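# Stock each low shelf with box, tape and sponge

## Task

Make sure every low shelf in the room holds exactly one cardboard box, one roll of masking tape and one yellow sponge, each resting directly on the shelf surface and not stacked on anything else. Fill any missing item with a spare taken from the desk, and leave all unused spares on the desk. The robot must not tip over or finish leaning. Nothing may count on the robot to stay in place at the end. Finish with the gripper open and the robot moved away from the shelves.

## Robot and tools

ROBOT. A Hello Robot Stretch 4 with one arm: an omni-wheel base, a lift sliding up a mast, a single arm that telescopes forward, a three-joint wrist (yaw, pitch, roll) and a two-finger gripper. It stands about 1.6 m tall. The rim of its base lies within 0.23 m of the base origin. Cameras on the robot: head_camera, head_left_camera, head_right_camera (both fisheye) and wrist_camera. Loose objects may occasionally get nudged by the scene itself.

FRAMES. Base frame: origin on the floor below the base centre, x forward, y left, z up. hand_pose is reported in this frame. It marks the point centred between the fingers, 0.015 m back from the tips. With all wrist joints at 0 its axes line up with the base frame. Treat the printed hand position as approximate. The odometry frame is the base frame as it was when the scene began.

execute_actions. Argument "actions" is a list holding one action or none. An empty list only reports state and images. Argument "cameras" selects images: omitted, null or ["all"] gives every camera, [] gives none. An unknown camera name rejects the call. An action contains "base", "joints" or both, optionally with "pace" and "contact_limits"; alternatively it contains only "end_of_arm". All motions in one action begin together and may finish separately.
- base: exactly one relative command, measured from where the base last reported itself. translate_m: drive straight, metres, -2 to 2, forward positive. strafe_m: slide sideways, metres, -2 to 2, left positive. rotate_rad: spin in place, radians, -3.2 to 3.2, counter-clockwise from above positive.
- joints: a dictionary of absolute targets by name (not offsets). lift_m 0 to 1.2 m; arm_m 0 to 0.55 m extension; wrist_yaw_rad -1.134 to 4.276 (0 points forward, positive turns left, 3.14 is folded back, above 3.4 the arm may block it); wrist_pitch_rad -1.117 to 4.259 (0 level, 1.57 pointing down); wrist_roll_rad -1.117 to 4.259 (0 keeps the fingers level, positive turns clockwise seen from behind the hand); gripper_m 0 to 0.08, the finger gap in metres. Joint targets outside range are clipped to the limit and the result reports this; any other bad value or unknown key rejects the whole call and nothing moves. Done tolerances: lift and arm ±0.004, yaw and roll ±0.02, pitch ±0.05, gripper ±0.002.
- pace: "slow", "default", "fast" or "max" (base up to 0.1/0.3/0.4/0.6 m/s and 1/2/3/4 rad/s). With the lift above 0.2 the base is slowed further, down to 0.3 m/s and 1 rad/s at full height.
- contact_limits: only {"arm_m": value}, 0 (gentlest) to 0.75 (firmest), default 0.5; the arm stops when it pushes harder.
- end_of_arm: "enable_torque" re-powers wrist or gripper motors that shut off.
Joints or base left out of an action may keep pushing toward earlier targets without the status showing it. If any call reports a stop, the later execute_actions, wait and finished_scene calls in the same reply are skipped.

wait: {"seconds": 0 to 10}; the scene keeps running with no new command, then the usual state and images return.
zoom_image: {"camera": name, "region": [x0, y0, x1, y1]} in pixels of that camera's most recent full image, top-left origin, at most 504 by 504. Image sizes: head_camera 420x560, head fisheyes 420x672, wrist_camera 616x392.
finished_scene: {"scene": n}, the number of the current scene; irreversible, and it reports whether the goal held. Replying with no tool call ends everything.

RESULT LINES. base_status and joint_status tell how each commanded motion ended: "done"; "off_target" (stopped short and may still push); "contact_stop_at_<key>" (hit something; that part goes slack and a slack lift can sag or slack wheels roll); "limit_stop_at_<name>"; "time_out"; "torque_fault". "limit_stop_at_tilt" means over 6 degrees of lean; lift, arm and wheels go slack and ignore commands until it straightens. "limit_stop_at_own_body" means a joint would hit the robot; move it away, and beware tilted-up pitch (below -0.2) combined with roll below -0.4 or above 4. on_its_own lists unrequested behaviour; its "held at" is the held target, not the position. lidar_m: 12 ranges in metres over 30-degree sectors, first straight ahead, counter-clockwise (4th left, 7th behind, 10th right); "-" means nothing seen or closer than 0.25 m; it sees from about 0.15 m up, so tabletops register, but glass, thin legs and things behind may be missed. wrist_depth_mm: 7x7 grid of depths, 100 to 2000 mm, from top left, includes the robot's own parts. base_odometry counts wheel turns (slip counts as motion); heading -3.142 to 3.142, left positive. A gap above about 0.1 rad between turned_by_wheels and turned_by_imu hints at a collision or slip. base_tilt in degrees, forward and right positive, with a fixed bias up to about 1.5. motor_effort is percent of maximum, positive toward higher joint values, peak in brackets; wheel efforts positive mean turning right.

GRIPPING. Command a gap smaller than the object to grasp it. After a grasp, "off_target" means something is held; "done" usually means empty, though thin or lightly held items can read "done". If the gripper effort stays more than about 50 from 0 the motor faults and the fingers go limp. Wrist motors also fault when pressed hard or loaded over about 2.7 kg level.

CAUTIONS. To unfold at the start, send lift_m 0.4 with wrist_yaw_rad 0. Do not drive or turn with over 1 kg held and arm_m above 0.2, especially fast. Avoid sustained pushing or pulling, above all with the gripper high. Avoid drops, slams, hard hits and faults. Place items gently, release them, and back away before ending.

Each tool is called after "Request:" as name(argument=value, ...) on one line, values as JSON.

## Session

Request:
execute_actions(actions=[])

Scene clock: 0.00 s.
base_odometry: x=+0.000 y=+0.000 heading=+0.000 (m, m, rad; odometry frame)
turned_by_wheels: +0.000 (rad since the last result)
turned_by_imu: +0.000 (rad since the last result)
base_tilt: forward=+0.3 right=+0.7 (deg)
lidar_m: 0.60 0.75 1.55 1.57 0.74 0.67 0.66 0.83 1.35 1.10 0.68 0.60
base_status: not commanded
joint_positions: lift_m=+0.258 arm_m=-0.003 wrist_yaw_rad=+3.165 wrist_pitch_rad=-0.010 wrist_roll_rad=+0.000 gripper_m=+0.040
joint_status: not commanded
motor_effort: lift_m=+20 arm_m=-1 wrist_yaw_rad=+1 wrist_pitch_rad=-7 wrist_roll_rad=-1 gripper_m=-1 wheel_0=+0 wheel_1=-1 wheel_2=+0 (%)
hand_pose: x=-0.0463 y=+0.0823 z=+0.4379 quat_wxyz=(-0.012, +0.005, +0.000, +1.000) (m; base frame)
wrist_depth_mm: - 121 138 1308 1160 1098 1025 / - 109 139 1281 1160 1098 1008 / - 116 139 904 1160 1060 991 / 142 139 197 1025 1182 1078 1008 / 1661 1138 1308 960 1025 1042 991 / 1308 1138 1366 1060 1160 1060 854 / 991 - 111 931 117 110 991
pictures: head_camera, head_left_camera, head_right_camera, wrist_camera
Images, in order (width x height): head_camera 420x560, head_left_camera 420x672, head_right_camera 420x672, wrist_camera 616x392.

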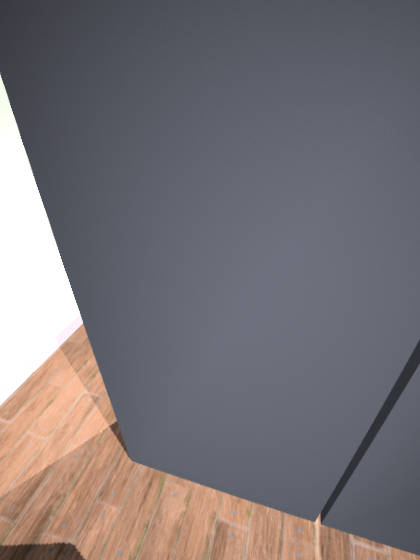

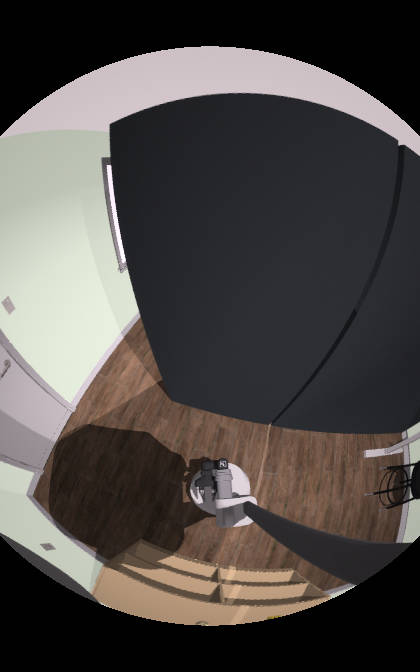

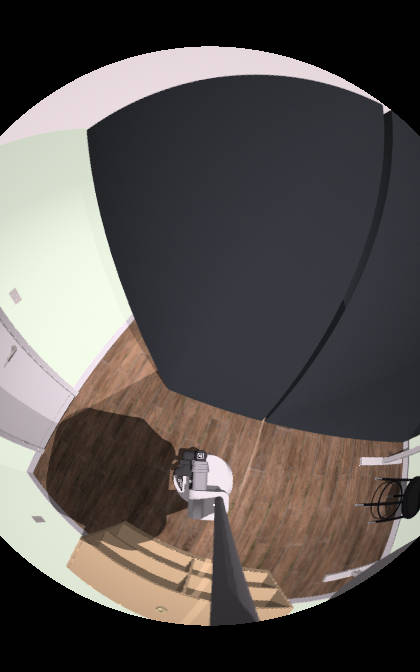

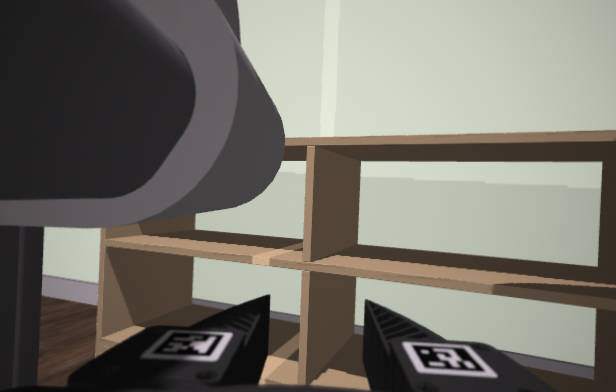

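Request:
execute_actions(actions=[{"base": {"rotate_rad": -1.87}, "joints": {"lift_m": 0.7, "wrist_yaw_rad": 0, "gripper_m": 0.08}, "pace": "fast"}])

Scene clock: 2.83 s.
base_odometry: x=+0.000 y=+0.000 heading=-1.869 (m, m, rad; odometry frame)
turned_by_wheels: -1.869 (rad since the last result)
turned_by_imu: -1.898 (rad since the last result)
base_tilt: forward=+0.3 right=+0.7 (deg)
lidar_m: 1.35 0.84 0.62 0.60 0.64 1.66 1.56 1.50 0.70 0.67 0.72 1.03
base_status: done
joint_positions: lift_m=+0.700 arm_m=-0.002 wrist_yaw_rad=+0.000 wrist_pitch_rad=-0.010 wrist_roll_rad=+0.000 gripper_m=+0.080
joint_status: all done
motor_effort: lift_m=+21(24) arm_m=-1(1) wrist_yaw_rad=+0(5) wrist_pitch_rad=-7(7) wrist_roll_rad=-1(1) gripper_m=-1(2) wheel_0=+3(13) wheel_1=+1(13) wheel_2=+3(12) (%)
hand_pose: x=+0.3811 y=-0.0873 z=+0.8802 quat_wxyz=(+1.000, +0.000, -0.005, +0.000) (m; base frame)
wrist_depth_mm: 976 1366 1921 1983 1921 1921 1756 / 976 1397 1983 1921 1863 1921 1708 / 976 1397 1983 1921 1921 1921 1708 / 991 1336 1863 1983 1921 1863 1576 / 991 1430 1983 1983 1921 1863 1618 / 991 1281 1537 1537 1863 1921 1576 / - 104 1430 1921 1921 113 1499
pictures: head_camera, head_left_camera, head_right_camera, wrist_camera
Images, in order (width x height): head_camera 420x560, head_left_camera 420x672, head_right_camera 420x672, wrist_camera 616x392.

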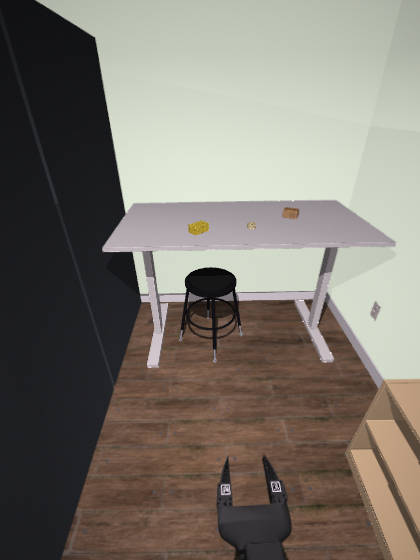

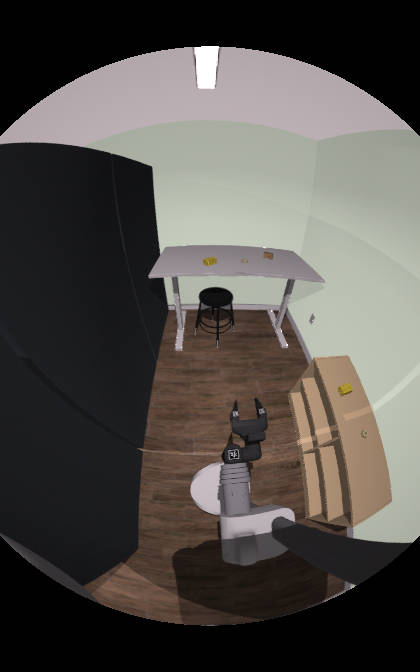

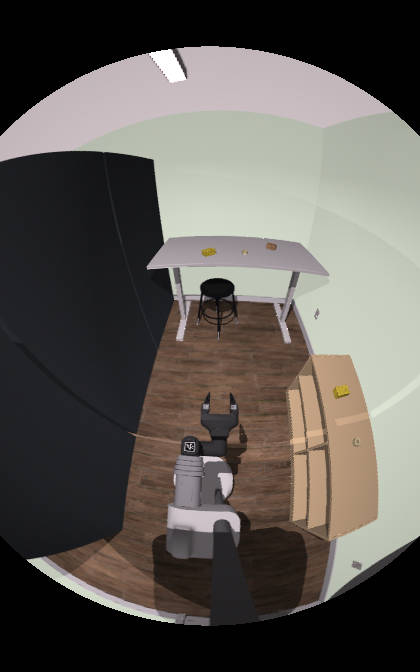

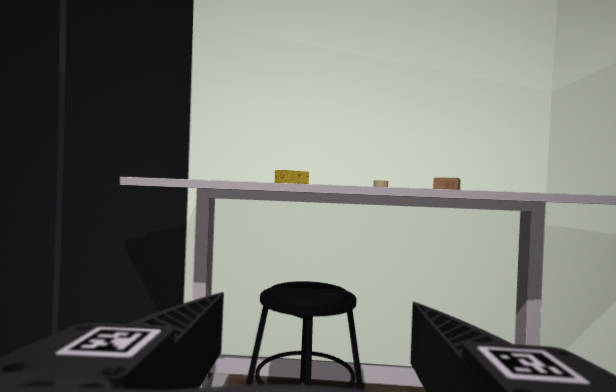

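Request:
execute_actions(actions=[{"base": {"translate_m": 1.07}, "joints": {"lift_m": 1.17, "wrist_pitch_rad": 1.4}, "pace": "max"}], cameras=["head_camera", "head_right_camera"])

Scene clock: 8.47 s.
base_odometry: x=-0.314 y=-1.023 heading=-1.869 (m, m, rad; odometry frame)
turned_by_wheels: +0.000 (rad since the last result)
turned_by_imu: +0.000 (rad since the last result)
base_tilt: forward=+0.4 right=+0.7 (deg)
lidar_m: 0.29 0.30 0.43 0.57 0.60 0.88 2.63 1.04 0.78 1.07 0.41 0.31
base_status: done
joint_positions: lift_m=+1.170 arm_m=-0.002 wrist_yaw_rad=+0.000 wrist_pitch_rad=+1.400 wrist_roll_rad=+0.000 gripper_m=+0.080
joint_status: all done
motor_effort: lift_m=+19(23) arm_m=-1(1) wrist_yaw_rad=+1(2) wrist_pitch_rad=-1(7) wrist_roll_rad=-1(0) gripper_m=+0(0) wheel_0=+4(10) wheel_1=+2(9) wheel_2=-3(18) (%)
hand_pose: x=+0.2045 y=-0.0874 z=+1.1386 quat_wxyz=(+0.765, +0.000, +0.644, +0.000) (m; base frame)
wrist_depth_mm: 377 377 373 373 370 368 366 / 373 370 366 366 364 359 357 / 364 362 359 357 355 353 351 / 931 1229 1281 1308 353 349 345 / 991 1308 1255 1281 1281 1281 1308 / 991 1281 1060 1042 1281 1255 1281 / - 104 1008 1042 1229 113 1205
pictures: head_camera, head_right_camera
Images, in order (width x height): head_camera 420x560, head_right_camera 420x672.

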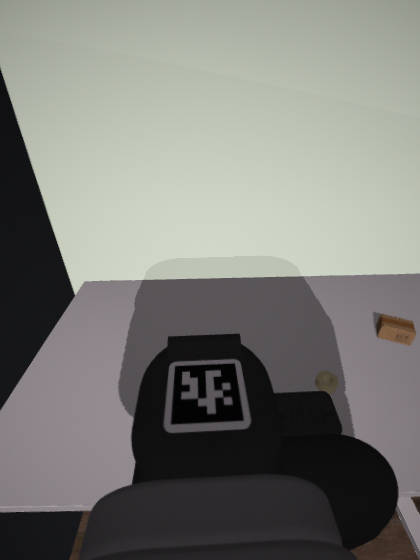

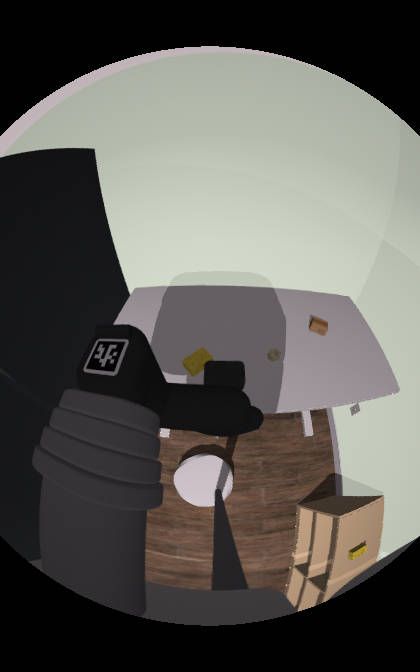

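Request:
execute_actions(actions=[{"base": {"strafe_m": -0.52}, "joints": {"arm_m": 0.5}, "pace": "fast"}], cameras=["head_camera", "head_right_camera", "wrist_camera"])

Scene clock: 11.87 s.
base_odometry: x=-0.811 y=-0.870 heading=-1.869 (m, m, rad; odometry frame)
turned_by_wheels: +0.000 (rad since the last result)
turned_by_imu: +0.001 (rad since the last result)
base_tilt: forward=+0.4 right=+0.9 (deg)
lidar_m: 0.27 0.29 0.41 1.10 1.17 1.62 0.81 0.36 0.42 0.60 0.38 0.28
base_status: done
joint_positions: lift_m=+1.170 arm_m=+0.499 wrist_yaw_rad=+0.000 wrist_pitch_rad=+1.400 wrist_roll_rad=+0.000 gripper_m=+0.080
joint_status: all done
motor_effort: lift_m=+20(19) arm_m=+6(8) wrist_yaw_rad=+0(0) wrist_pitch_rad=-1(2) wrist_roll_rad=+0(0) gripper_m=+0(0) wheel_0=+1(11) wheel_1=-1(12) wheel_2=+0(1) (%)
hand_pose: x=+0.7060 y=-0.0874 z=+1.1386 quat_wxyz=(+0.765, +0.000, +0.644, +0.000) (m; base frame)
wrist_depth_mm: 375 375 373 370 368 368 364 / 368 364 362 362 362 357 357 / 362 357 357 355 351 351 349 / 353 351 349 347 347 343 342 / 345 345 343 340 338 338 334 / 340 340 285 286 332 329 329 / - 104 281 281 325 113 324
pictures: head_camera, head_right_camera, wrist_camera
Images, in order (width x height): head_camera 420x560, head_right_camera 420x672, wrist_camera 616x392.

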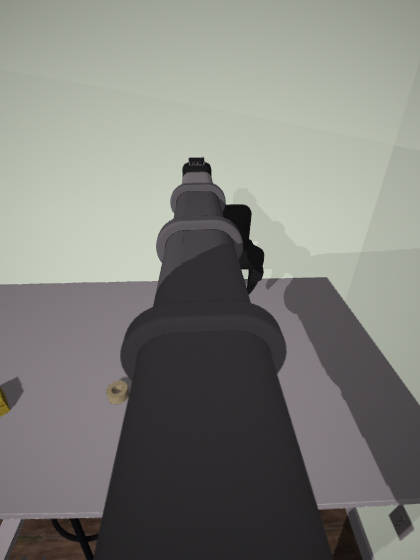

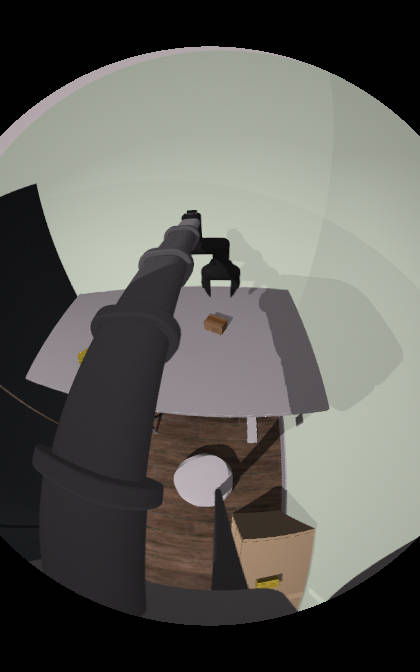

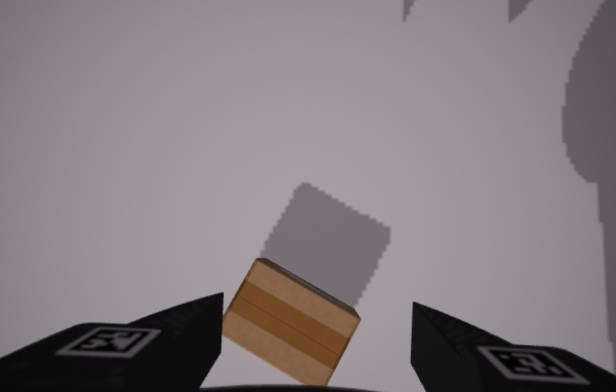

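Request:
execute_actions(actions=[{"base": {"strafe_m": 0.02}, "joints": {"arm_m": 0.509, "lift_m": 1.08, "wrist_pitch_rad": 1.545, "wrist_roll_rad": -1.065}}], cameras=["wrist_camera"])

Scene clock: 14.20 s.
base_odometry: x=-0.792 y=-0.876 heading=-1.869 (m, m, rad; odometry frame)
turned_by_wheels: +0.000 (rad since the last result)
turned_by_imu: +0.000 (rad since the last result)
base_tilt: forward=+0.3 right=+0.7 (deg)
lidar_m: 0.26 0.29 0.40 1.06 1.12 1.61 0.84 0.36 0.42 0.62 0.39 0.28
base_status: done
joint_positions: lift_m=+1.080 arm_m=+0.508 wrist_yaw_rad=+0.000 wrist_pitch_rad=+1.545 wrist_roll_rad=-1.065 gripper_m=+0.080
joint_status: all done
motor_effort: lift_m=+17(18) arm_m=+6(7) wrist_yaw_rad=+0(1) wrist_pitch_rad=+0(5) wrist_roll_rad=-1(5) gripper_m=+0(0) wheel_0=-2(12) wheel_1=+0(10) wheel_2=+0(0) (%)
hand_pose: x=+0.6844 y=-0.0874 z=+1.0458 quat_wxyz=(+0.617, -0.364, +0.601, +0.354) (m; base frame)
wrist_depth_mm: 249 247 245 244 243 242 241 / 248 247 246 245 244 242 240 / 249 247 245 244 243 243 241 / 248 247 246 245 243 242 240 / 249 247 245 194 243 242 240 / 249 247 246 195 242 241 241 / - 104 245 195 193 113 -
pictures: wrist_camera
Images, in order (width x height): wrist_camera 616x392.

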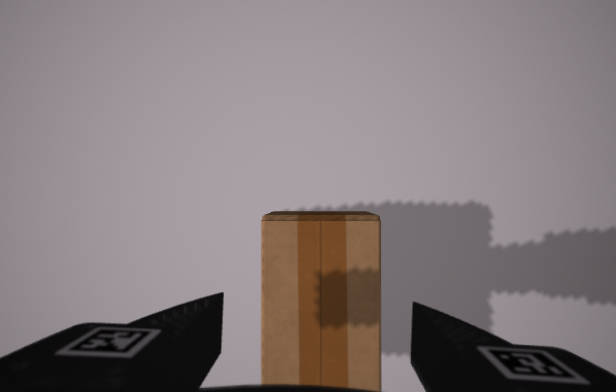

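Request:
execute_actions(actions=[{"joints": {"lift_m": 1.018}}], cameras=["wrist_camera"])

Request:
execute_actions(actions=[{"joints": {"gripper_m": 0.04}}], cameras=["wrist_camera"])

Request:
execute_actions(actions=[{"joints": {"lift_m": 1.09}, "pace": "fast"}], cameras=["wrist_camera"])

Scene clock: 16.27 s.
base_odometry: x=-0.792 y=-0.876 heading=-1.869 (m, m, rad; odometry frame)
turned_by_wheels: +0.000 (rad since the last result)
turned_by_imu: +0.000 (rad since the last result)
base_tilt: forward=+0.4 right=+0.7 (deg)
lidar_m: 0.27 0.28 0.40 1.05 1.12 1.61 0.85 0.37 0.42 0.62 0.40 0.29
base_status: not commanded
joint_positions: lift_m=+1.018 arm_m=+0.508 wrist_yaw_rad=+0.000 wrist_pitch_rad=+1.545 wrist_roll_rad=-1.065 gripper_m=+0.080
joint_status: all done
motor_effort: lift_m=+17(17) arm_m=+6(6) wrist_yaw_rad=+0(2) wrist_pitch_rad=+1(2) wrist_roll_rad=-2(1) gripper_m=+0(0) wheel_0=-2(2) wheel_1=+1(1) wheel_2=+0(0) (%)
hand_pose: x=+0.6844 y=-0.0874 z=+0.9838 quat_wxyz=(+0.617, -0.364, +0.601, +0.354) (m; base frame)
wrist_depth_mm: 185 183 183 181 181 180 180 / 185 184 183 182 182 180 179 / 185 184 183 182 181 180 180 / 185 184 183 182 181 181 180 / 185 185 183 132 132 181 180 / 185 185 145 132 132 180 180 / - 104 133 132 132 113 -
pictures: wrist_camera
Images, in order (width x height): wrist_camera 616x392.

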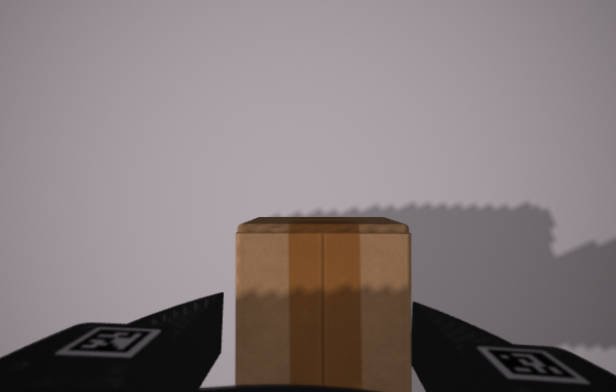

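Scene clock: 17.27 s.
base_odometry: x=-0.792 y=-0.876 heading=-1.869 (m, m, rad; odometry frame)
turned_by_wheels: +0.000 (rad since the last result)
turned_by_imu: +0.000 (rad since the last result)
base_tilt: forward=+0.4 right=+0.7 (deg)
lidar_m: 0.25 0.28 0.41 1.07 1.13 1.63 0.88 0.37 0.43 0.61 0.40 0.28
base_status: not commanded
joint_positions: lift_m=+1.018 arm_m=+0.508 wrist_yaw_rad=+0.000 wrist_pitch_rad=+1.545 wrist_roll_rad=-1.065 gripper_m=+0.059
joint_status: gripper_m off_target (ended at +0.059, target +0.040)
on_its_own: gripper_m is held at +0.054, not at your +0.040, by its contact guard: the fingers met something
motor_effort: lift_m=+17(17) arm_m=+6(6) wrist_yaw_rad=+1(1) wrist_pitch_rad=+2(1) wrist_roll_rad=-2(2) gripper_m=-39(38) wheel_0=-2(2) wheel_1=+1(0) wheel_2=+0(0) (%)
hand_pose: x=+0.6844 y=-0.0874 z=+0.9838 quat_wxyz=(+0.617, -0.364, +0.601, +0.354) (m; base frame)
wrist_depth_mm: 185 185 183 182 181 180 179 / 185 183 183 182 181 180 180 / 185 185 183 182 181 180 180 / 185 184 183 182 181 181 180 / 185 184 183 132 135 181 180 / 185 184 133 132 132 181 180 / 186 - 129 132 132 106 180
pictures: wrist_camera
Images, in order (width x height): wrist_camera 616x392.

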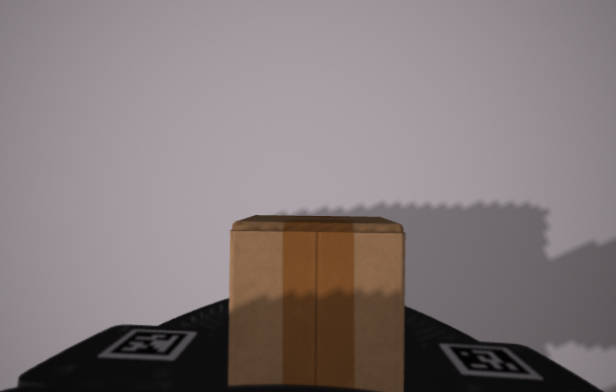

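Scene clock: 18.30 s.
base_odometry: x=-0.792 y=-0.876 heading=-1.869 (m, m, rad; odometry frame)
turned_by_wheels: +0.000 (rad since the last result)
turned_by_imu: +0.000 (rad since the last result)
base_tilt: forward=+0.2 right=+0.8 (deg)
lidar_m: 0.26 0.29 0.42 1.05 1.14 1.61 0.86 0.38 0.42 0.61 0.40 0.28
base_status: not commanded
joint_positions: lift_m=+1.090 arm_m=+0.508 wrist_yaw_rad=+0.000 wrist_pitch_rad=+1.545 wrist_roll_rad=-1.065 gripper_m=+0.059
joint_status: all done
on_its_own: gripper_m is held at +0.054, not at your +0.040, by its contact guard: the fingers met something
motor_effort: lift_m=+21(26) arm_m=+5(5) wrist_yaw_rad=+1(0) wrist_pitch_rad=+1(1) wrist_roll_rad=-1(1) gripper_m=-39(39) wheel_0=-2(2) wheel_1=+0(1) wheel_2=+0(0) (%)
hand_pose: x=+0.6844 y=-0.0874 z=+1.0555 quat_wxyz=(+0.617, -0.364, +0.601, +0.354) (m; base frame)
wrist_depth_mm: 257 256 256 253 252 252 250 / 257 257 255 254 253 251 250 / 257 257 256 254 252 252 250 / 257 256 256 253 252 252 250 / 258 257 255 132 135 252 250 / 258 257 133 132 132 251 251 / 258 - 129 132 132 106 251
pictures: wrist_camera
Images, in order (width x height): wrist_camera 616x392.

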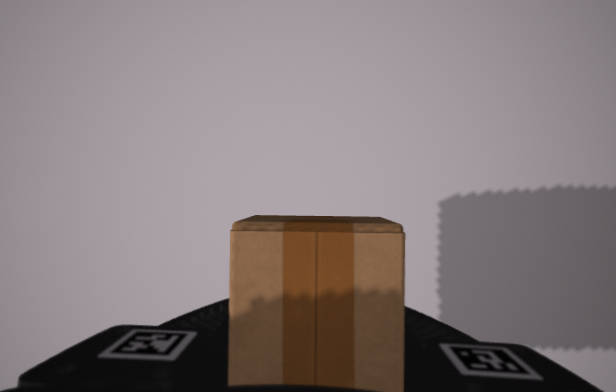

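Request:
execute_actions(actions=[{"base": {"rotate_rad": -2.26}, "joints": {"arm_m": 0.05}, "pace": "fast"}])

Scene clock: 22.20 s.
base_odometry: x=-0.792 y=-0.876 heading=+2.155 (m, m, rad; odometry frame)
turned_by_wheels: -2.259 (rad since the last result)
turned_by_imu: -2.295 (rad since the last result)
base_tilt: forward=+0.4 right=+0.7 (deg)
lidar_m: 0.38 0.61 0.49 0.31 0.28 0.29 0.38 0.79 1.08 1.35 2.63 0.44
base_status: done
joint_positions: lift_m=+1.090 arm_m=+0.051 wrist_yaw_rad=+0.000 wrist_pitch_rad=+1.545 wrist_roll_rad=-1.065 gripper_m=+0.059
joint_status: all done
on_its_own: gripper_m is held at +0.054, not at your +0.040, by its contact guard: the fingers met something
motor_effort: lift_m=+20(21) arm_m=-5(3) wrist_yaw_rad=+1(1) wrist_pitch_rad=+0(2) wrist_roll_rad=-1(1) gripper_m=-40(38) wheel_0=+5(8) wheel_1=+2(6) wheel_2=+5(10) (%)
hand_pose: x=+0.2274 y=-0.0874 z=+1.0556 quat_wxyz=(+0.617, -0.364, +0.601, +0.354) (m; base frame)
wrist_depth_mm: 1229 1205 1205 1205 1008 585 585 / 1255 1205 1205 1205 1205 591 585 / 1229 1205 1205 1229 866 591 585 / 1229 1229 991 1182 866 591 585 / 1229 1229 991 132 135 1205 591 / 1229 1205 133 132 132 1205 1205 / 1255 - 129 132 131 106 1205
pictures: head_camera, head_left_camera, head_right_camera, wrist_camera
Images, in order (width x height): head_camera 420x560, head_left_camera 420x672, head_right_camera 420x672, wrist_camera 616x392.

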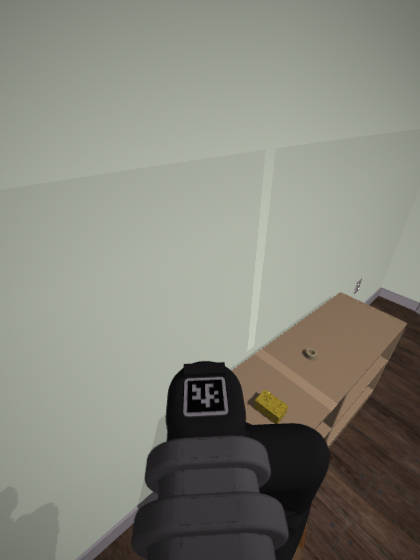

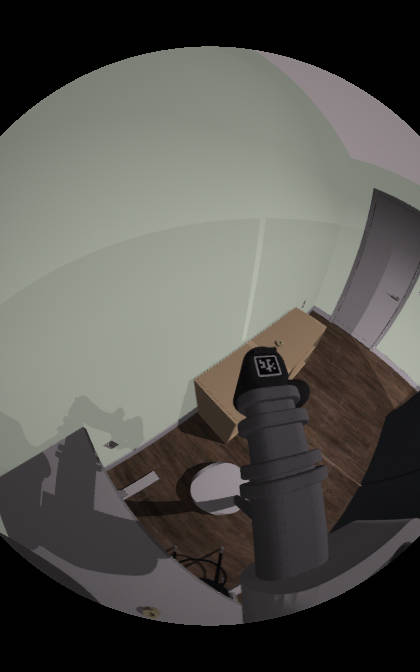

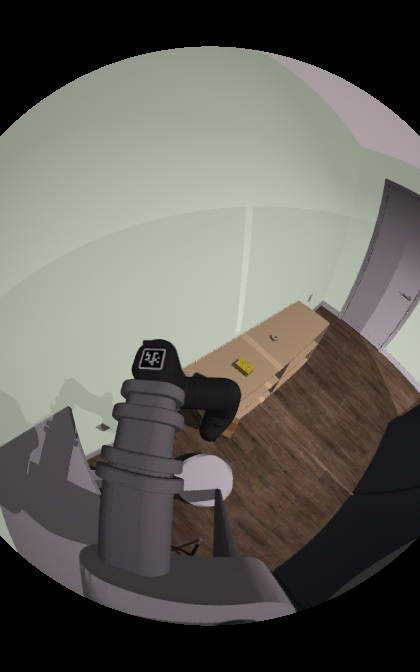

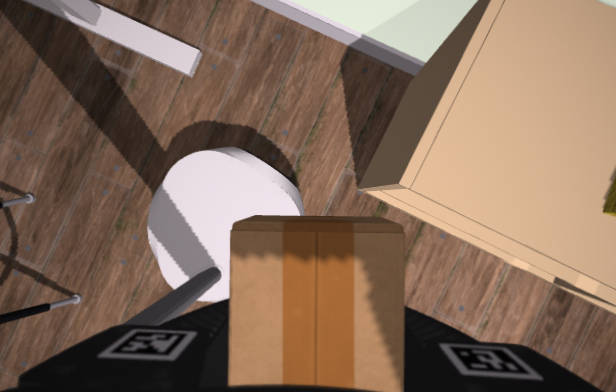

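Request:
execute_actions(actions=[{"joints": {"arm_m": 0.445, "lift_m": 0.73}, "pace": "fast"}], cameras=["head_camera", "wrist_camera"])

Scene clock: 25.03 s.
base_odometry: x=-0.792 y=-0.876 heading=+2.155 (m, m, rad; odometry frame)
turned_by_wheels: +0.000 (rad since the last result)
turned_by_imu: +0.000 (rad since the last result)
base_tilt: forward=+0.4 right=+0.7 (deg)
lidar_m: 0.36 0.62 0.48 0.30 0.26 0.28 0.35 0.71 1.08 1.36 2.62 0.41
base_status: not commanded
joint_positions: lift_m=+0.730 arm_m=+0.444 wrist_yaw_rad=+0.000 wrist_pitch_rad=+1.545 wrist_roll_rad=-1.065 gripper_m=+0.059
joint_status: all done
on_its_own: gripper_m is held at +0.054, not at your +0.040, by its contact guard: the fingers met something
motor_effort: lift_m=+18(16) arm_m=+6(9) wrist_yaw_rad=+0(0) wrist_pitch_rad=+1(0) wrist_roll_rad=+1(0) gripper_m=-39(40) wheel_0=+5(5) wheel_1=+2(2) wheel_2=+5(5) (%)
hand_pose: x=+0.6205 y=-0.0874 z=+0.6957 quat_wxyz=(+0.617, -0.364, +0.601, +0.354) (m; base frame)
wrist_depth_mm: 866 768 235 234 233 266 250 / 854 237 236 234 234 231 231 / 866 236 236 235 234 231 231 / 854 236 235 234 233 232 231 / 647 236 236 132 135 232 231 / 239 236 133 132 132 232 232 / 239 - 129 132 132 107 231
pictures: head_camera, wrist_camera
Images, in order (width x height): head_camera 420x560, wrist_camera 616x392.

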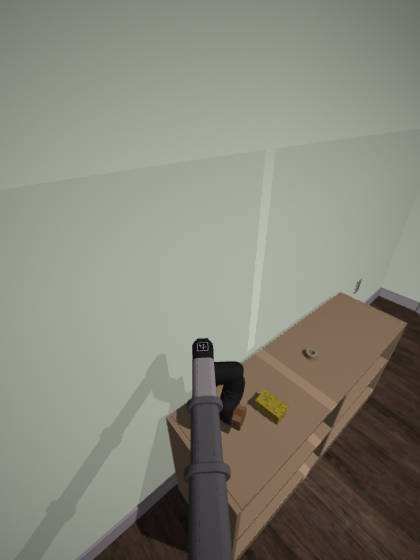

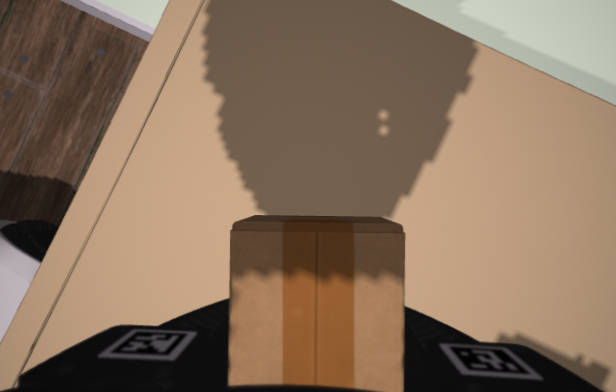

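Request:
execute_actions(actions=[{"joints": {"lift_m": 0.68}, "pace": "slow"}], cameras=["wrist_camera"])

Scene clock: 26.63 s.
base_odometry: x=-0.792 y=-0.876 heading=+2.155 (m, m, rad; odometry frame)
turned_by_wheels: +0.000 (rad since the last result)
turned_by_imu: +0.000 (rad since the last result)
base_tilt: forward=+0.3 right=+0.8 (deg)
lidar_m: 0.38 0.62 0.49 0.31 0.27 0.28 0.33 0.68 1.07 1.37 2.62 0.40
base_status: not commanded
joint_positions: lift_m=+0.680 arm_m=+0.444 wrist_yaw_rad=+0.000 wrist_pitch_rad=+1.545 wrist_roll_rad=-1.065 gripper_m=+0.059
joint_status: all done
on_its_own: gripper_m is held at +0.054, not at your +0.040, by its contact guard: the fingers met something
motor_effort: lift_m=+17(18) arm_m=+5(5) wrist_yaw_rad=+1(0) wrist_pitch_rad=+2(1) wrist_roll_rad=+0(0) gripper_m=-39(39) wheel_0=+5(4) wheel_1=+2(3) wheel_2=+5(5) (%)
hand_pose: x=+0.6205 y=-0.0874 z=+0.6458 quat_wxyz=(+0.617, -0.364, +0.601, +0.354) (m; base frame)
wrist_depth_mm: 820 186 185 185 183 182 182 / 820 186 185 184 183 182 182 / 187 186 185 184 183 182 181 / 187 186 185 185 183 182 182 / 187 186 185 132 135 182 181 / 187 186 133 132 132 182 181 / 187 - 129 132 132 106 182
pictures: wrist_camera
Images, in order (width x height): wrist_camera 616x392.

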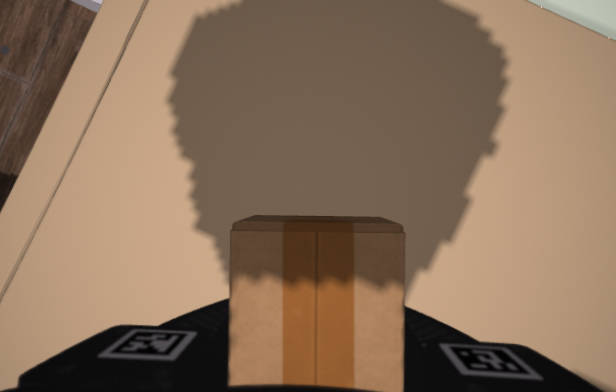

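Request:
execute_actions(actions=[{"joints": {"gripper_m": 0.08}}], cameras=[])

Request:
execute_actions(actions=[{"joints": {"lift_m": 0.76}, "pace": "fast"}], cameras=["head_camera", "wrist_camera"])

Scene clock: 27.73 s.
base_odometry: x=-0.792 y=-0.876 heading=+2.155 (m, m, rad; odometry frame)
turned_by_wheels: +0.000 (rad since the last result)
turned_by_imu: +0.000 (rad since the last result)
base_tilt: forward=+0.4 right=+0.7 (deg)
lidar_m: 0.37 0.61 0.47 0.30 0.26 0.27 0.35 0.70 1.08 1.37 2.63 0.40
base_status: not commanded
joint_positions: lift_m=+0.680 arm_m=+0.444 wrist_yaw_rad=+0.000 wrist_pitch_rad=+1.545 wrist_roll_rad=-1.065 gripper_m=+0.080
joint_status: all done
motor_effort: lift_m=+17(17) arm_m=+5(5) wrist_yaw_rad=+0(0) wrist_pitch_rad=+1(1) wrist_roll_rad=+0(0) gripper_m=+0(38) wheel_0=+5(5) wheel_1=+2(2) wheel_2=+5(5) (%)
hand_pose: x=+0.6205 y=-0.0874 z=+0.6458 quat_wxyz=(+0.617, -0.364, +0.601, +0.354) (m; base frame)
wrist_depth_mm: 809 186 185 185 183 182 182 / 820 186 185 185 183 182 182 / 187 187 185 185 183 182 182 / 187 186 186 185 183 182 182 / 187 186 185 135 137 182 182 / 187 186 136 135 134 183 182 / - 104 135 135 134 113 -
pictures: none
No camera images: the call's "cameras" was empty. Leave "cameras" out to get every camera's image.

Scene clock: 28.83 s.
base_odometry: x=-0.792 y=-0.876 heading=+2.155 (m, m, rad; odometry frame)
turned_by_wheels: +0.000 (rad since the last result)
turned_by_imu: +0.000 (rad since the last result)
base_tilt: forward=+0.4 right=+0.7 (deg)
lidar_m: 0.37 0.62 0.48 0.31 0.27 0.25 0.36 0.70 1.06 1.35 2.63 0.39
base_status: not commanded
joint_positions: lift_m=+0.760 arm_m=+0.444 wrist_yaw_rad=+0.000 wrist_pitch_rad=+1.545 wrist_roll_rad=-1.065 gripper_m=+0.080
joint_status: all done
motor_effort: lift_m=+21(22) arm_m=+5(6) wrist_yaw_rad=+0(0) wrist_pitch_rad=+1(2) wrist_roll_rad=+0(0) gripper_m=+0(0) wheel_0=+5(5) wheel_1=+2(2) wheel_2=+5(5) (%)
hand_pose: x=+0.6205 y=-0.0874 z=+0.7255 quat_wxyz=(+0.617, -0.364, +0.601, +0.354) (m; base frame)
wrist_depth_mm: 891 798 265 265 291 283 250 / 891 878 266 264 263 260 303 / 891 266 266 265 263 263 260 / 891 267 266 265 263 260 262 / 683 267 266 214 262 262 260 / 676 267 265 215 263 260 260 / - 104 265 214 263 113 -
pictures: head_camera, wrist_camera
Images, in order (width x height): head_camera 420x560, wrist_camera 616x392.

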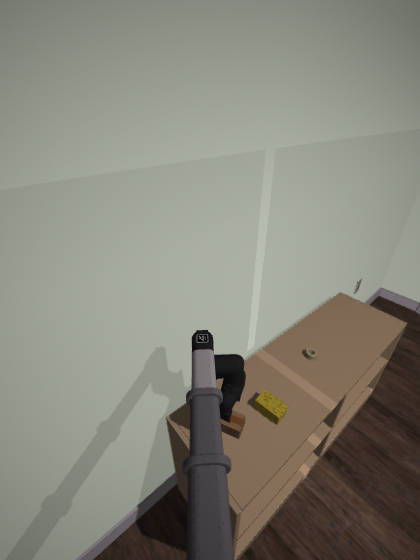

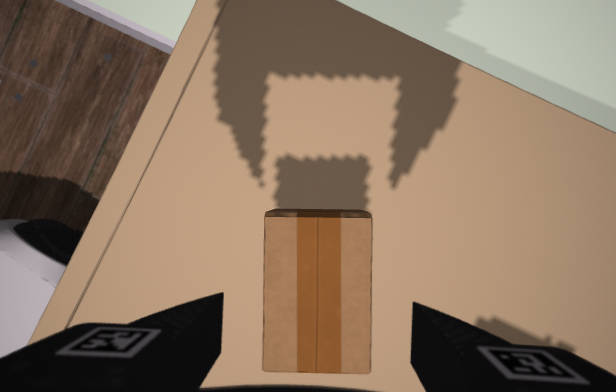

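Request:
execute_actions(actions=[{"base": {"rotate_rad": -1.9}, "joints": {"arm_m": 0.05, "lift_m": 1.12, "wrist_roll_rad": 0.0}, "pace": "fast"}], cameras=["head_camera"])

Request:
execute_actions(actions=[{"base": {"rotate_rad": -1.485}, "joints": {"arm_m": 0.33}, "pace": "fast"}], cameras=["head_camera", "wrist_camera"])

Scene clock: 32.40 s.
base_odometry: x=-0.792 y=-0.876 heading=+0.256 (m, m, rad; odometry frame)
turned_by_wheels: -1.899 (rad since the last result)
turned_by_imu: -1.930 (rad since the last result)
base_tilt: forward=+0.4 right=+0.7 (deg)
lidar_m: 1.14 1.64 0.77 0.37 0.42 0.65 0.41 0.29 0.27 0.29 0.40 1.06
base_status: done
joint_positions: lift_m=+1.120 arm_m=+0.051 wrist_yaw_rad=+0.000 wrist_pitch_rad=+1.545 wrist_roll_rad=+0.000 gripper_m=+0.080
joint_status: all done
motor_effort: lift_m=+21(26) arm_m=-6(8) wrist_yaw_rad=+1(1) wrist_pitch_rad=-1(1) wrist_roll_rad=+0(6) gripper_m=+1(1) wheel_0=+3(11) wheel_1=+3(9) wheel_2=+5(13) (%)
hand_pose: x=+0.2273 y=-0.0874 z=+1.0855 quat_wxyz=(+0.716, +0.000, +0.698, +0.000) (m; base frame)
wrist_depth_mm: 1281 1281 1255 1229 1229 1255 1160 / 1281 1229 1229 1229 1229 1229 1205 / 1281 1281 1229 1229 1255 1205 1205 / 1255 1255 1255 1255 1229 1229 1229 / 1160 1255 1229 1042 1229 1229 1205 / 917 1182 1042 1025 1229 1229 1229 / - 104 1025 1025 1229 113 691
pictures: head_camera
Images, in order (width x height): head_camera 420x560.

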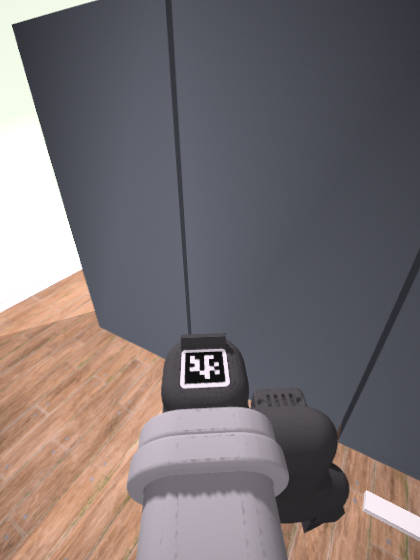

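Scene clock: 34.87 s.
base_odometry: x=-0.792 y=-0.876 heading=-1.228 (m, m, rad; odometry frame)
turned_by_wheels: -1.484 (rad since the last result)
turned_by_imu: -1.507 (rad since the last result)
base_tilt: forward=+0.3 right=+0.7 (deg)
lidar_m: 0.30 0.46 1.06 1.16 1.81 0.65 0.38 0.48 0.61 0.36 0.27 0.27
base_status: done
joint_positions: lift_m=+1.120 arm_m=+0.329 wrist_yaw_rad=+0.000 wrist_pitch_rad=+1.545 wrist_roll_rad=+0.000 gripper_m=+0.080
joint_status: all done
motor_effort: lift_m=+20(21) arm_m=+5(6) wrist_yaw_rad=+0(1) wrist_pitch_rad=+1(0) wrist_roll_rad=+0(0) gripper_m=+0(0) wheel_0=+3(11) wheel_1=+3(7) wheel_2=+5(11) (%)
hand_pose: x=+0.5056 y=-0.0874 z=+1.0855 quat_wxyz=(+0.716, +0.000, +0.698, +0.000) (m; base frame)
wrist_depth_mm: 247 289 287 285 282 281 281 / 290 289 286 285 283 282 279 / 291 289 286 286 283 282 281 / 291 289 287 286 282 282 279 / 291 290 287 285 283 281 279 / 291 289 286 285 283 281 281 / - 104 286 285 282 113 -
pictures: head_camera, wrist_camera
Images, in order (width x height): head_camera 420x560, wrist_camera 616x392.

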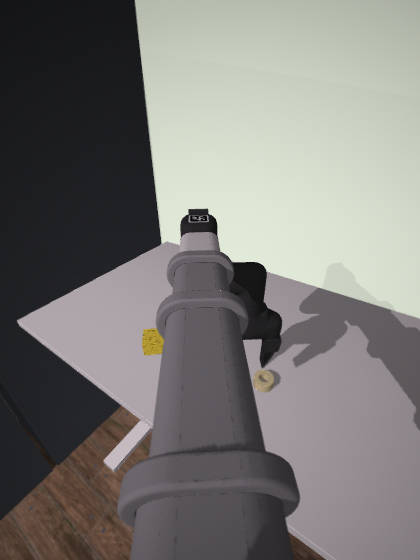

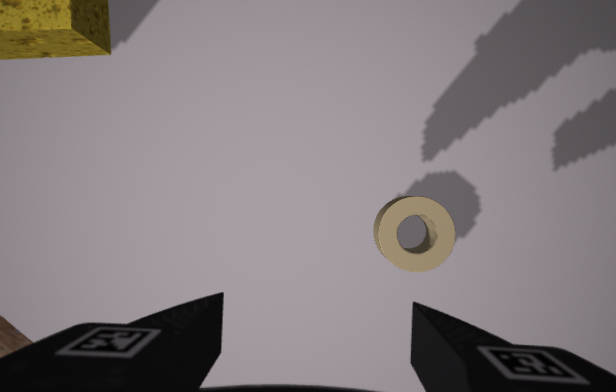

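Request:
execute_actions(actions=[{"base": {"rotate_rad": -0.119}, "joints": {"arm_m": 0.37, "lift_m": 1.05}, "pace": "fast"}], cameras=["wrist_camera"])

Scene clock: 36.27 s.
base_odometry: x=-0.792 y=-0.876 heading=-1.346 (m, m, rad; odometry frame)
turned_by_wheels: -0.118 (rad since the last result)
turned_by_imu: -0.120 (rad since the last result)
base_tilt: forward=+0.4 right=+0.8 (deg)
lidar_m: 0.29 0.41 1.06 1.11 1.57 0.91 0.38 0.43 0.61 0.39 0.28 0.27
base_status: done
joint_positions: lift_m=+1.050 arm_m=+0.369 wrist_yaw_rad=+0.000 wrist_pitch_rad=+1.545 wrist_roll_rad=+0.000 gripper_m=+0.080
joint_status: all done
motor_effort: lift_m=+17(16) arm_m=+6(7) wrist_yaw_rad=+0(0) wrist_pitch_rad=+1(1) wrist_roll_rad=+0(0) gripper_m=+0(0) wheel_0=+6(9) wheel_1=+2(9) wheel_2=+4(9) (%)
hand_pose: x=+0.5454 y=-0.0874 z=+1.0158 quat_wxyz=(+0.716, +0.000, +0.698, +0.000) (m; base frame)
wrist_depth_mm: 220 219 217 214 213 212 211 / 219 217 216 214 213 212 211 / 220 218 216 215 213 212 211 / 220 217 217 214 214 212 211 / 219 218 217 210 214 211 211 / 220 217 216 190 213 212 211 / - 104 216 216 213 113 -
pictures: wrist_camera
Images, in order (width x height): wrist_camera 616x392.

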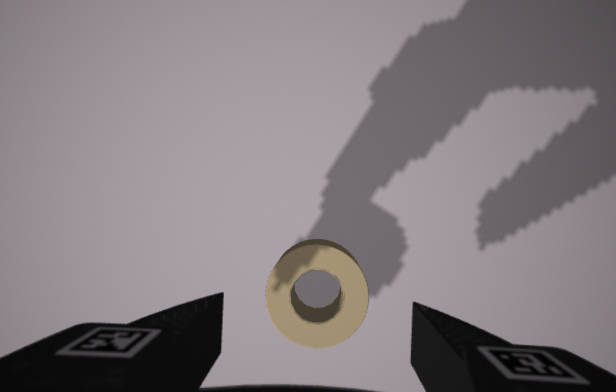

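Request:
execute_actions(actions=[{"joints": {"arm_m": 0.375, "lift_m": 1.009}}], cameras=["wrist_camera"])

Request:
execute_actions(actions=[{"joints": {"gripper_m": 0.035}}], cameras=["wrist_camera"])

Request:
execute_actions(actions=[{"joints": {"lift_m": 1.075}, "pace": "fast"}], cameras=["wrist_camera"])

Scene clock: 37.67 s.
base_odometry: x=-0.792 y=-0.876 heading=-1.346 (m, m, rad; odometry frame)
turned_by_wheels: +0.000 (rad since the last result)
turned_by_imu: +0.000 (rad since the last result)
base_tilt: forward=+0.3 right=+0.7 (deg)
lidar_m: 0.28 0.42 1.05 1.12 1.56 0.91 0.38 0.42 0.62 0.38 0.28 0.27
base_status: not commanded
joint_positions: lift_m=+1.009 arm_m=+0.374 wrist_yaw_rad=+0.000 wrist_pitch_rad=+1.545 wrist_roll_rad=+0.000 gripper_m=+0.080
joint_status: all done
motor_effort: lift_m=+17(20) arm_m=+6(5) wrist_yaw_rad=+0(1) wrist_pitch_rad=+0(0) wrist_roll_rad=+0(0) gripper_m=+0(0) wheel_0=+6(5) wheel_1=+2(2) wheel_2=+4(4) (%)
hand_pose: x=+0.5504 y=-0.0874 z=+0.9748 quat_wxyz=(+0.716, +0.000, +0.698, +0.000) (m; base frame)
wrist_depth_mm: 177 177 175 174 173 171 171 / 178 176 175 174 172 171 171 / 178 176 175 174 173 171 170 / 178 177 175 173 173 172 171 / 178 176 175 174 173 171 171 / 177 176 175 149 172 171 170 / - 104 157 149 150 113 -
pictures: wrist_camera
Images, in order (width x height): wrist_camera 616x392.

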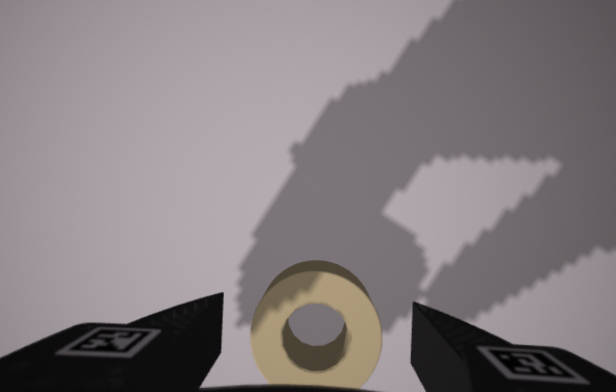

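Scene clock: 38.77 s.
base_odometry: x=-0.792 y=-0.876 heading=-1.346 (m, m, rad; odometry frame)
turned_by_wheels: +0.000 (rad since the last result)
turned_by_imu: +0.000 (rad since the last result)
base_tilt: forward=+0.4 right=+0.7 (deg)
lidar_m: 0.30 0.43 1.06 1.13 1.58 0.90 0.40 0.42 0.62 0.41 0.28 0.26
base_status: not commanded
joint_positions: lift_m=+1.009 arm_m=+0.374 wrist_yaw_rad=+0.000 wrist_pitch_rad=+1.545 wrist_roll_rad=+0.000 gripper_m=+0.048
joint_status: gripper_m off_target (ended at +0.048, target +0.035)
on_its_own: gripper_m is held at +0.043, not at your +0.035, by its contact guard: the fingers met something
motor_effort: lift_m=+17(17) arm_m=+6(6) wrist_yaw_rad=+1(0) wrist_pitch_rad=+0(0) wrist_roll_rad=+0(0) gripper_m=-37(38) wheel_0=+6(5) wheel_1=+2(2) wheel_2=+4(3) (%)
hand_pose: x=+0.5504 y=-0.0874 z=+0.9748 quat_wxyz=(+0.716, +0.000, +0.698, +0.000) (m; base frame)
wrist_depth_mm: 178 176 175 174 173 171 170 / 178 177 175 174 173 171 171 / 177 176 175 174 173 172 171 / 178 176 174 174 172 172 171 / 178 177 175 174 173 171 170 / 178 176 163 149 155 171 170 / 178 - 116 149 140 109 171
pictures: wrist_camera
Images, in order (width x height): wrist_camera 616x392.

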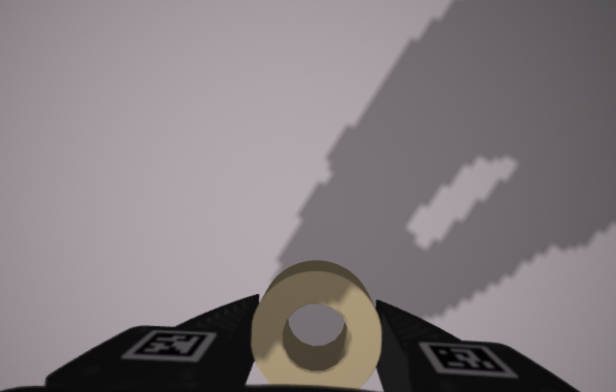

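Scene clock: 39.77 s.
base_odometry: x=-0.792 y=-0.876 heading=-1.346 (m, m, rad; odometry frame)
turned_by_wheels: +0.000 (rad since the last result)
turned_by_imu: +0.000 (rad since the last result)
base_tilt: forward=+0.3 right=+0.9 (deg)
lidar_m: 0.27 0.41 1.05 1.12 1.56 0.89 0.39 0.42 0.60 0.39 0.28 0.26
base_status: not commanded
joint_positions: lift_m=+1.075 arm_m=+0.374 wrist_yaw_rad=+0.000 wrist_pitch_rad=+1.545 wrist_roll_rad=+0.000 gripper_m=+0.048
joint_status: all done
on_its_own: gripper_m is held at +0.043, not at your +0.035, by its contact guard: the fingers met something
motor_effort: lift_m=+21(22) arm_m=+6(6) wrist_yaw_rad=+1(1) wrist_pitch_rad=+0(0) wrist_roll_rad=+0(0) gripper_m=-37(38) wheel_0=+6(5) wheel_1=+2(2) wheel_2=+4(4) (%)
hand_pose: x=+0.5504 y=-0.0874 z=+1.0405 quat_wxyz=(+0.716, +0.000, +0.698, +0.000) (m; base frame)
wrist_depth_mm: 245 243 242 239 238 236 236 / 245 243 241 238 237 236 236 / 245 243 240 240 238 237 236 / 245 243 241 240 238 236 236 / 245 243 241 239 238 236 234 / 244 242 163 149 155 236 236 / 245 - 116 149 141 109 235
pictures: wrist_camera
Images, in order (width x height): wrist_camera 616x392.

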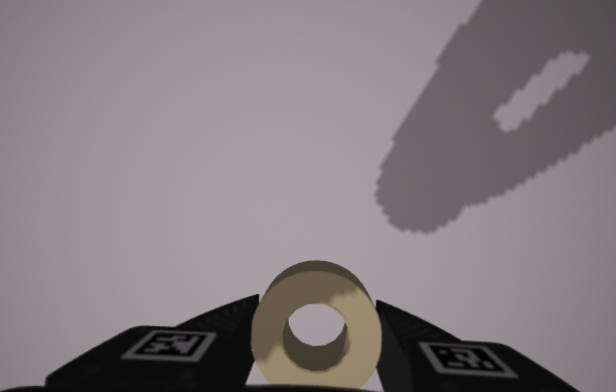

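Request:
execute_actions(actions=[{"base": {"rotate_rad": 1.196}, "joints": {"arm_m": 0.0}, "pace": "fast"}], cameras=[])

Request:
execute_actions(actions=[{"base": {"translate_m": 0.45}, "joints": {"lift_m": 0.5}, "pace": "max"}], cameras=["head_left_camera", "wrist_camera"])

Scene clock: 44.30 s.
base_odometry: x=-0.792 y=-0.876 heading=-0.151 (m, m, rad; odometry frame)
turned_by_wheels: +1.195 (rad since the last result)
turned_by_imu: +1.214 (rad since the last result)
base_tilt: forward=+0.4 right=+0.6 (deg)
lidar_m: 1.07 1.20 1.88 0.61 0.37 0.52 0.63 0.35 0.28 0.27 0.30 0.48
base_status: done
joint_positions: lift_m=+1.075 arm_m=+0.001 wrist_yaw_rad=+0.000 wrist_pitch_rad=+1.545 wrist_roll_rad=+0.000 gripper_m=+0.048
joint_status: all done
on_its_own: gripper_m is held at +0.043, not at your +0.035, by its contact guard: the fingers met something
motor_effort: lift_m=+21(21) arm_m=-6(10) wrist_yaw_rad=+1(0) wrist_pitch_rad=-1(1) wrist_roll_rad=-1(0) gripper_m=-36(38) wheel_0=-4(10) wheel_1=-4(7) wheel_2=-5(9) (%)
hand_pose: x=+0.1773 y=-0.0874 z=+1.0405 quat_wxyz=(+0.716, +0.000, +0.698, +0.000) (m; base frame)
wrist_depth_mm: 1205 1229 1205 1182 1205 1182 1138 / 1205 1205 1205 1205 1182 1182 917 / 1229 1205 1205 1205 1182 1182 647 / 1229 1205 1182 1255 1160 1182 1182 / 1229 1205 991 976 1182 1182 1160 / 1160 1205 163 149 155 1160 1160 / 1160 - 116 149 140 109 1160
pictures: none
No camera images: the call's "cameras" was empty. Leave "cameras" out to get every camera's image.

Scene clock: 47.13 s.
base_odometry: x=-0.347 y=-0.943 heading=-0.151 (m, m, rad; odometry frame)
turned_by_wheels: +0.000 (rad since the last result)
turned_by_imu: +0.000 (rad since the last result)
base_tilt: forward=+0.3 right=+0.8 (deg)
lidar_m: 0.61 0.69 1.11 2.55 0.82 0.71 0.88 0.42 0.35 0.33 0.39 0.60
base_status: done
joint_positions: lift_m=+0.500 arm_m=+0.001 wrist_yaw_rad=+0.000 wrist_pitch_rad=+1.545 wrist_roll_rad=+0.000 gripper_m=+0.048
joint_status: all done
on_its_own: gripper_m is held at +0.043, not at your +0.035, by its contact guard: the fingers met something
motor_effort: lift_m=+19(23) arm_m=-5(6) wrist_yaw_rad=+0(2) wrist_pitch_rad=+1(0) wrist_roll_rad=-1(1) gripper_m=-37(37) wheel_0=+4(8) wheel_1=+2(7) wheel_2=-1(16) (%)
hand_pose: x=+0.1773 y=-0.0874 z=+0.4657 quat_wxyz=(+0.716, +0.000, +0.698, +0.000) (m; base frame)
wrist_depth_mm: 627 621 627 621 615 609 609 / 634 621 621 621 615 609 603 / 634 634 627 621 621 609 597 / 627 621 621 615 615 609 609 / 634 627 407 404 615 609 609 / 627 410 163 149 154 609 603 / 627 - 116 149 141 109 603
pictures: head_left_camera, wrist_camera
Images, in order (width x height): head_left_camera 420x672, wrist_camera 616x392.

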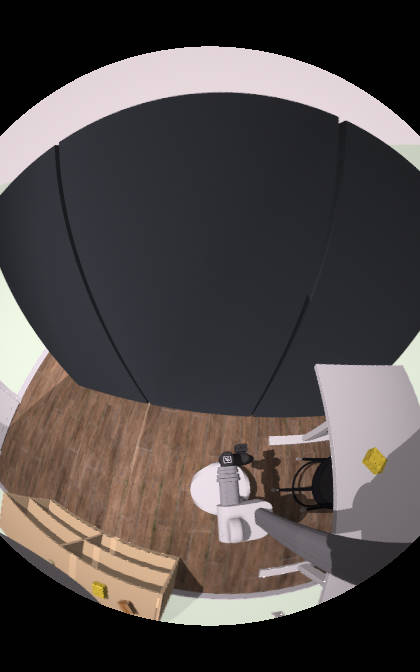

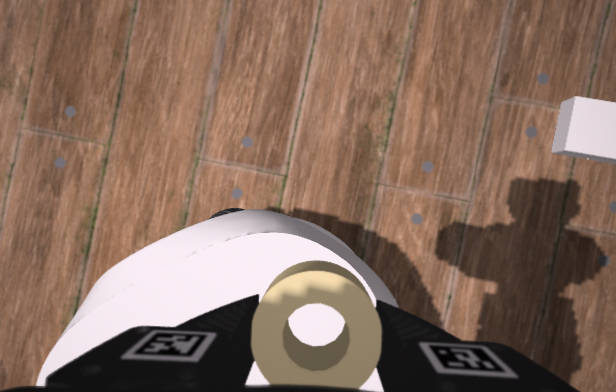

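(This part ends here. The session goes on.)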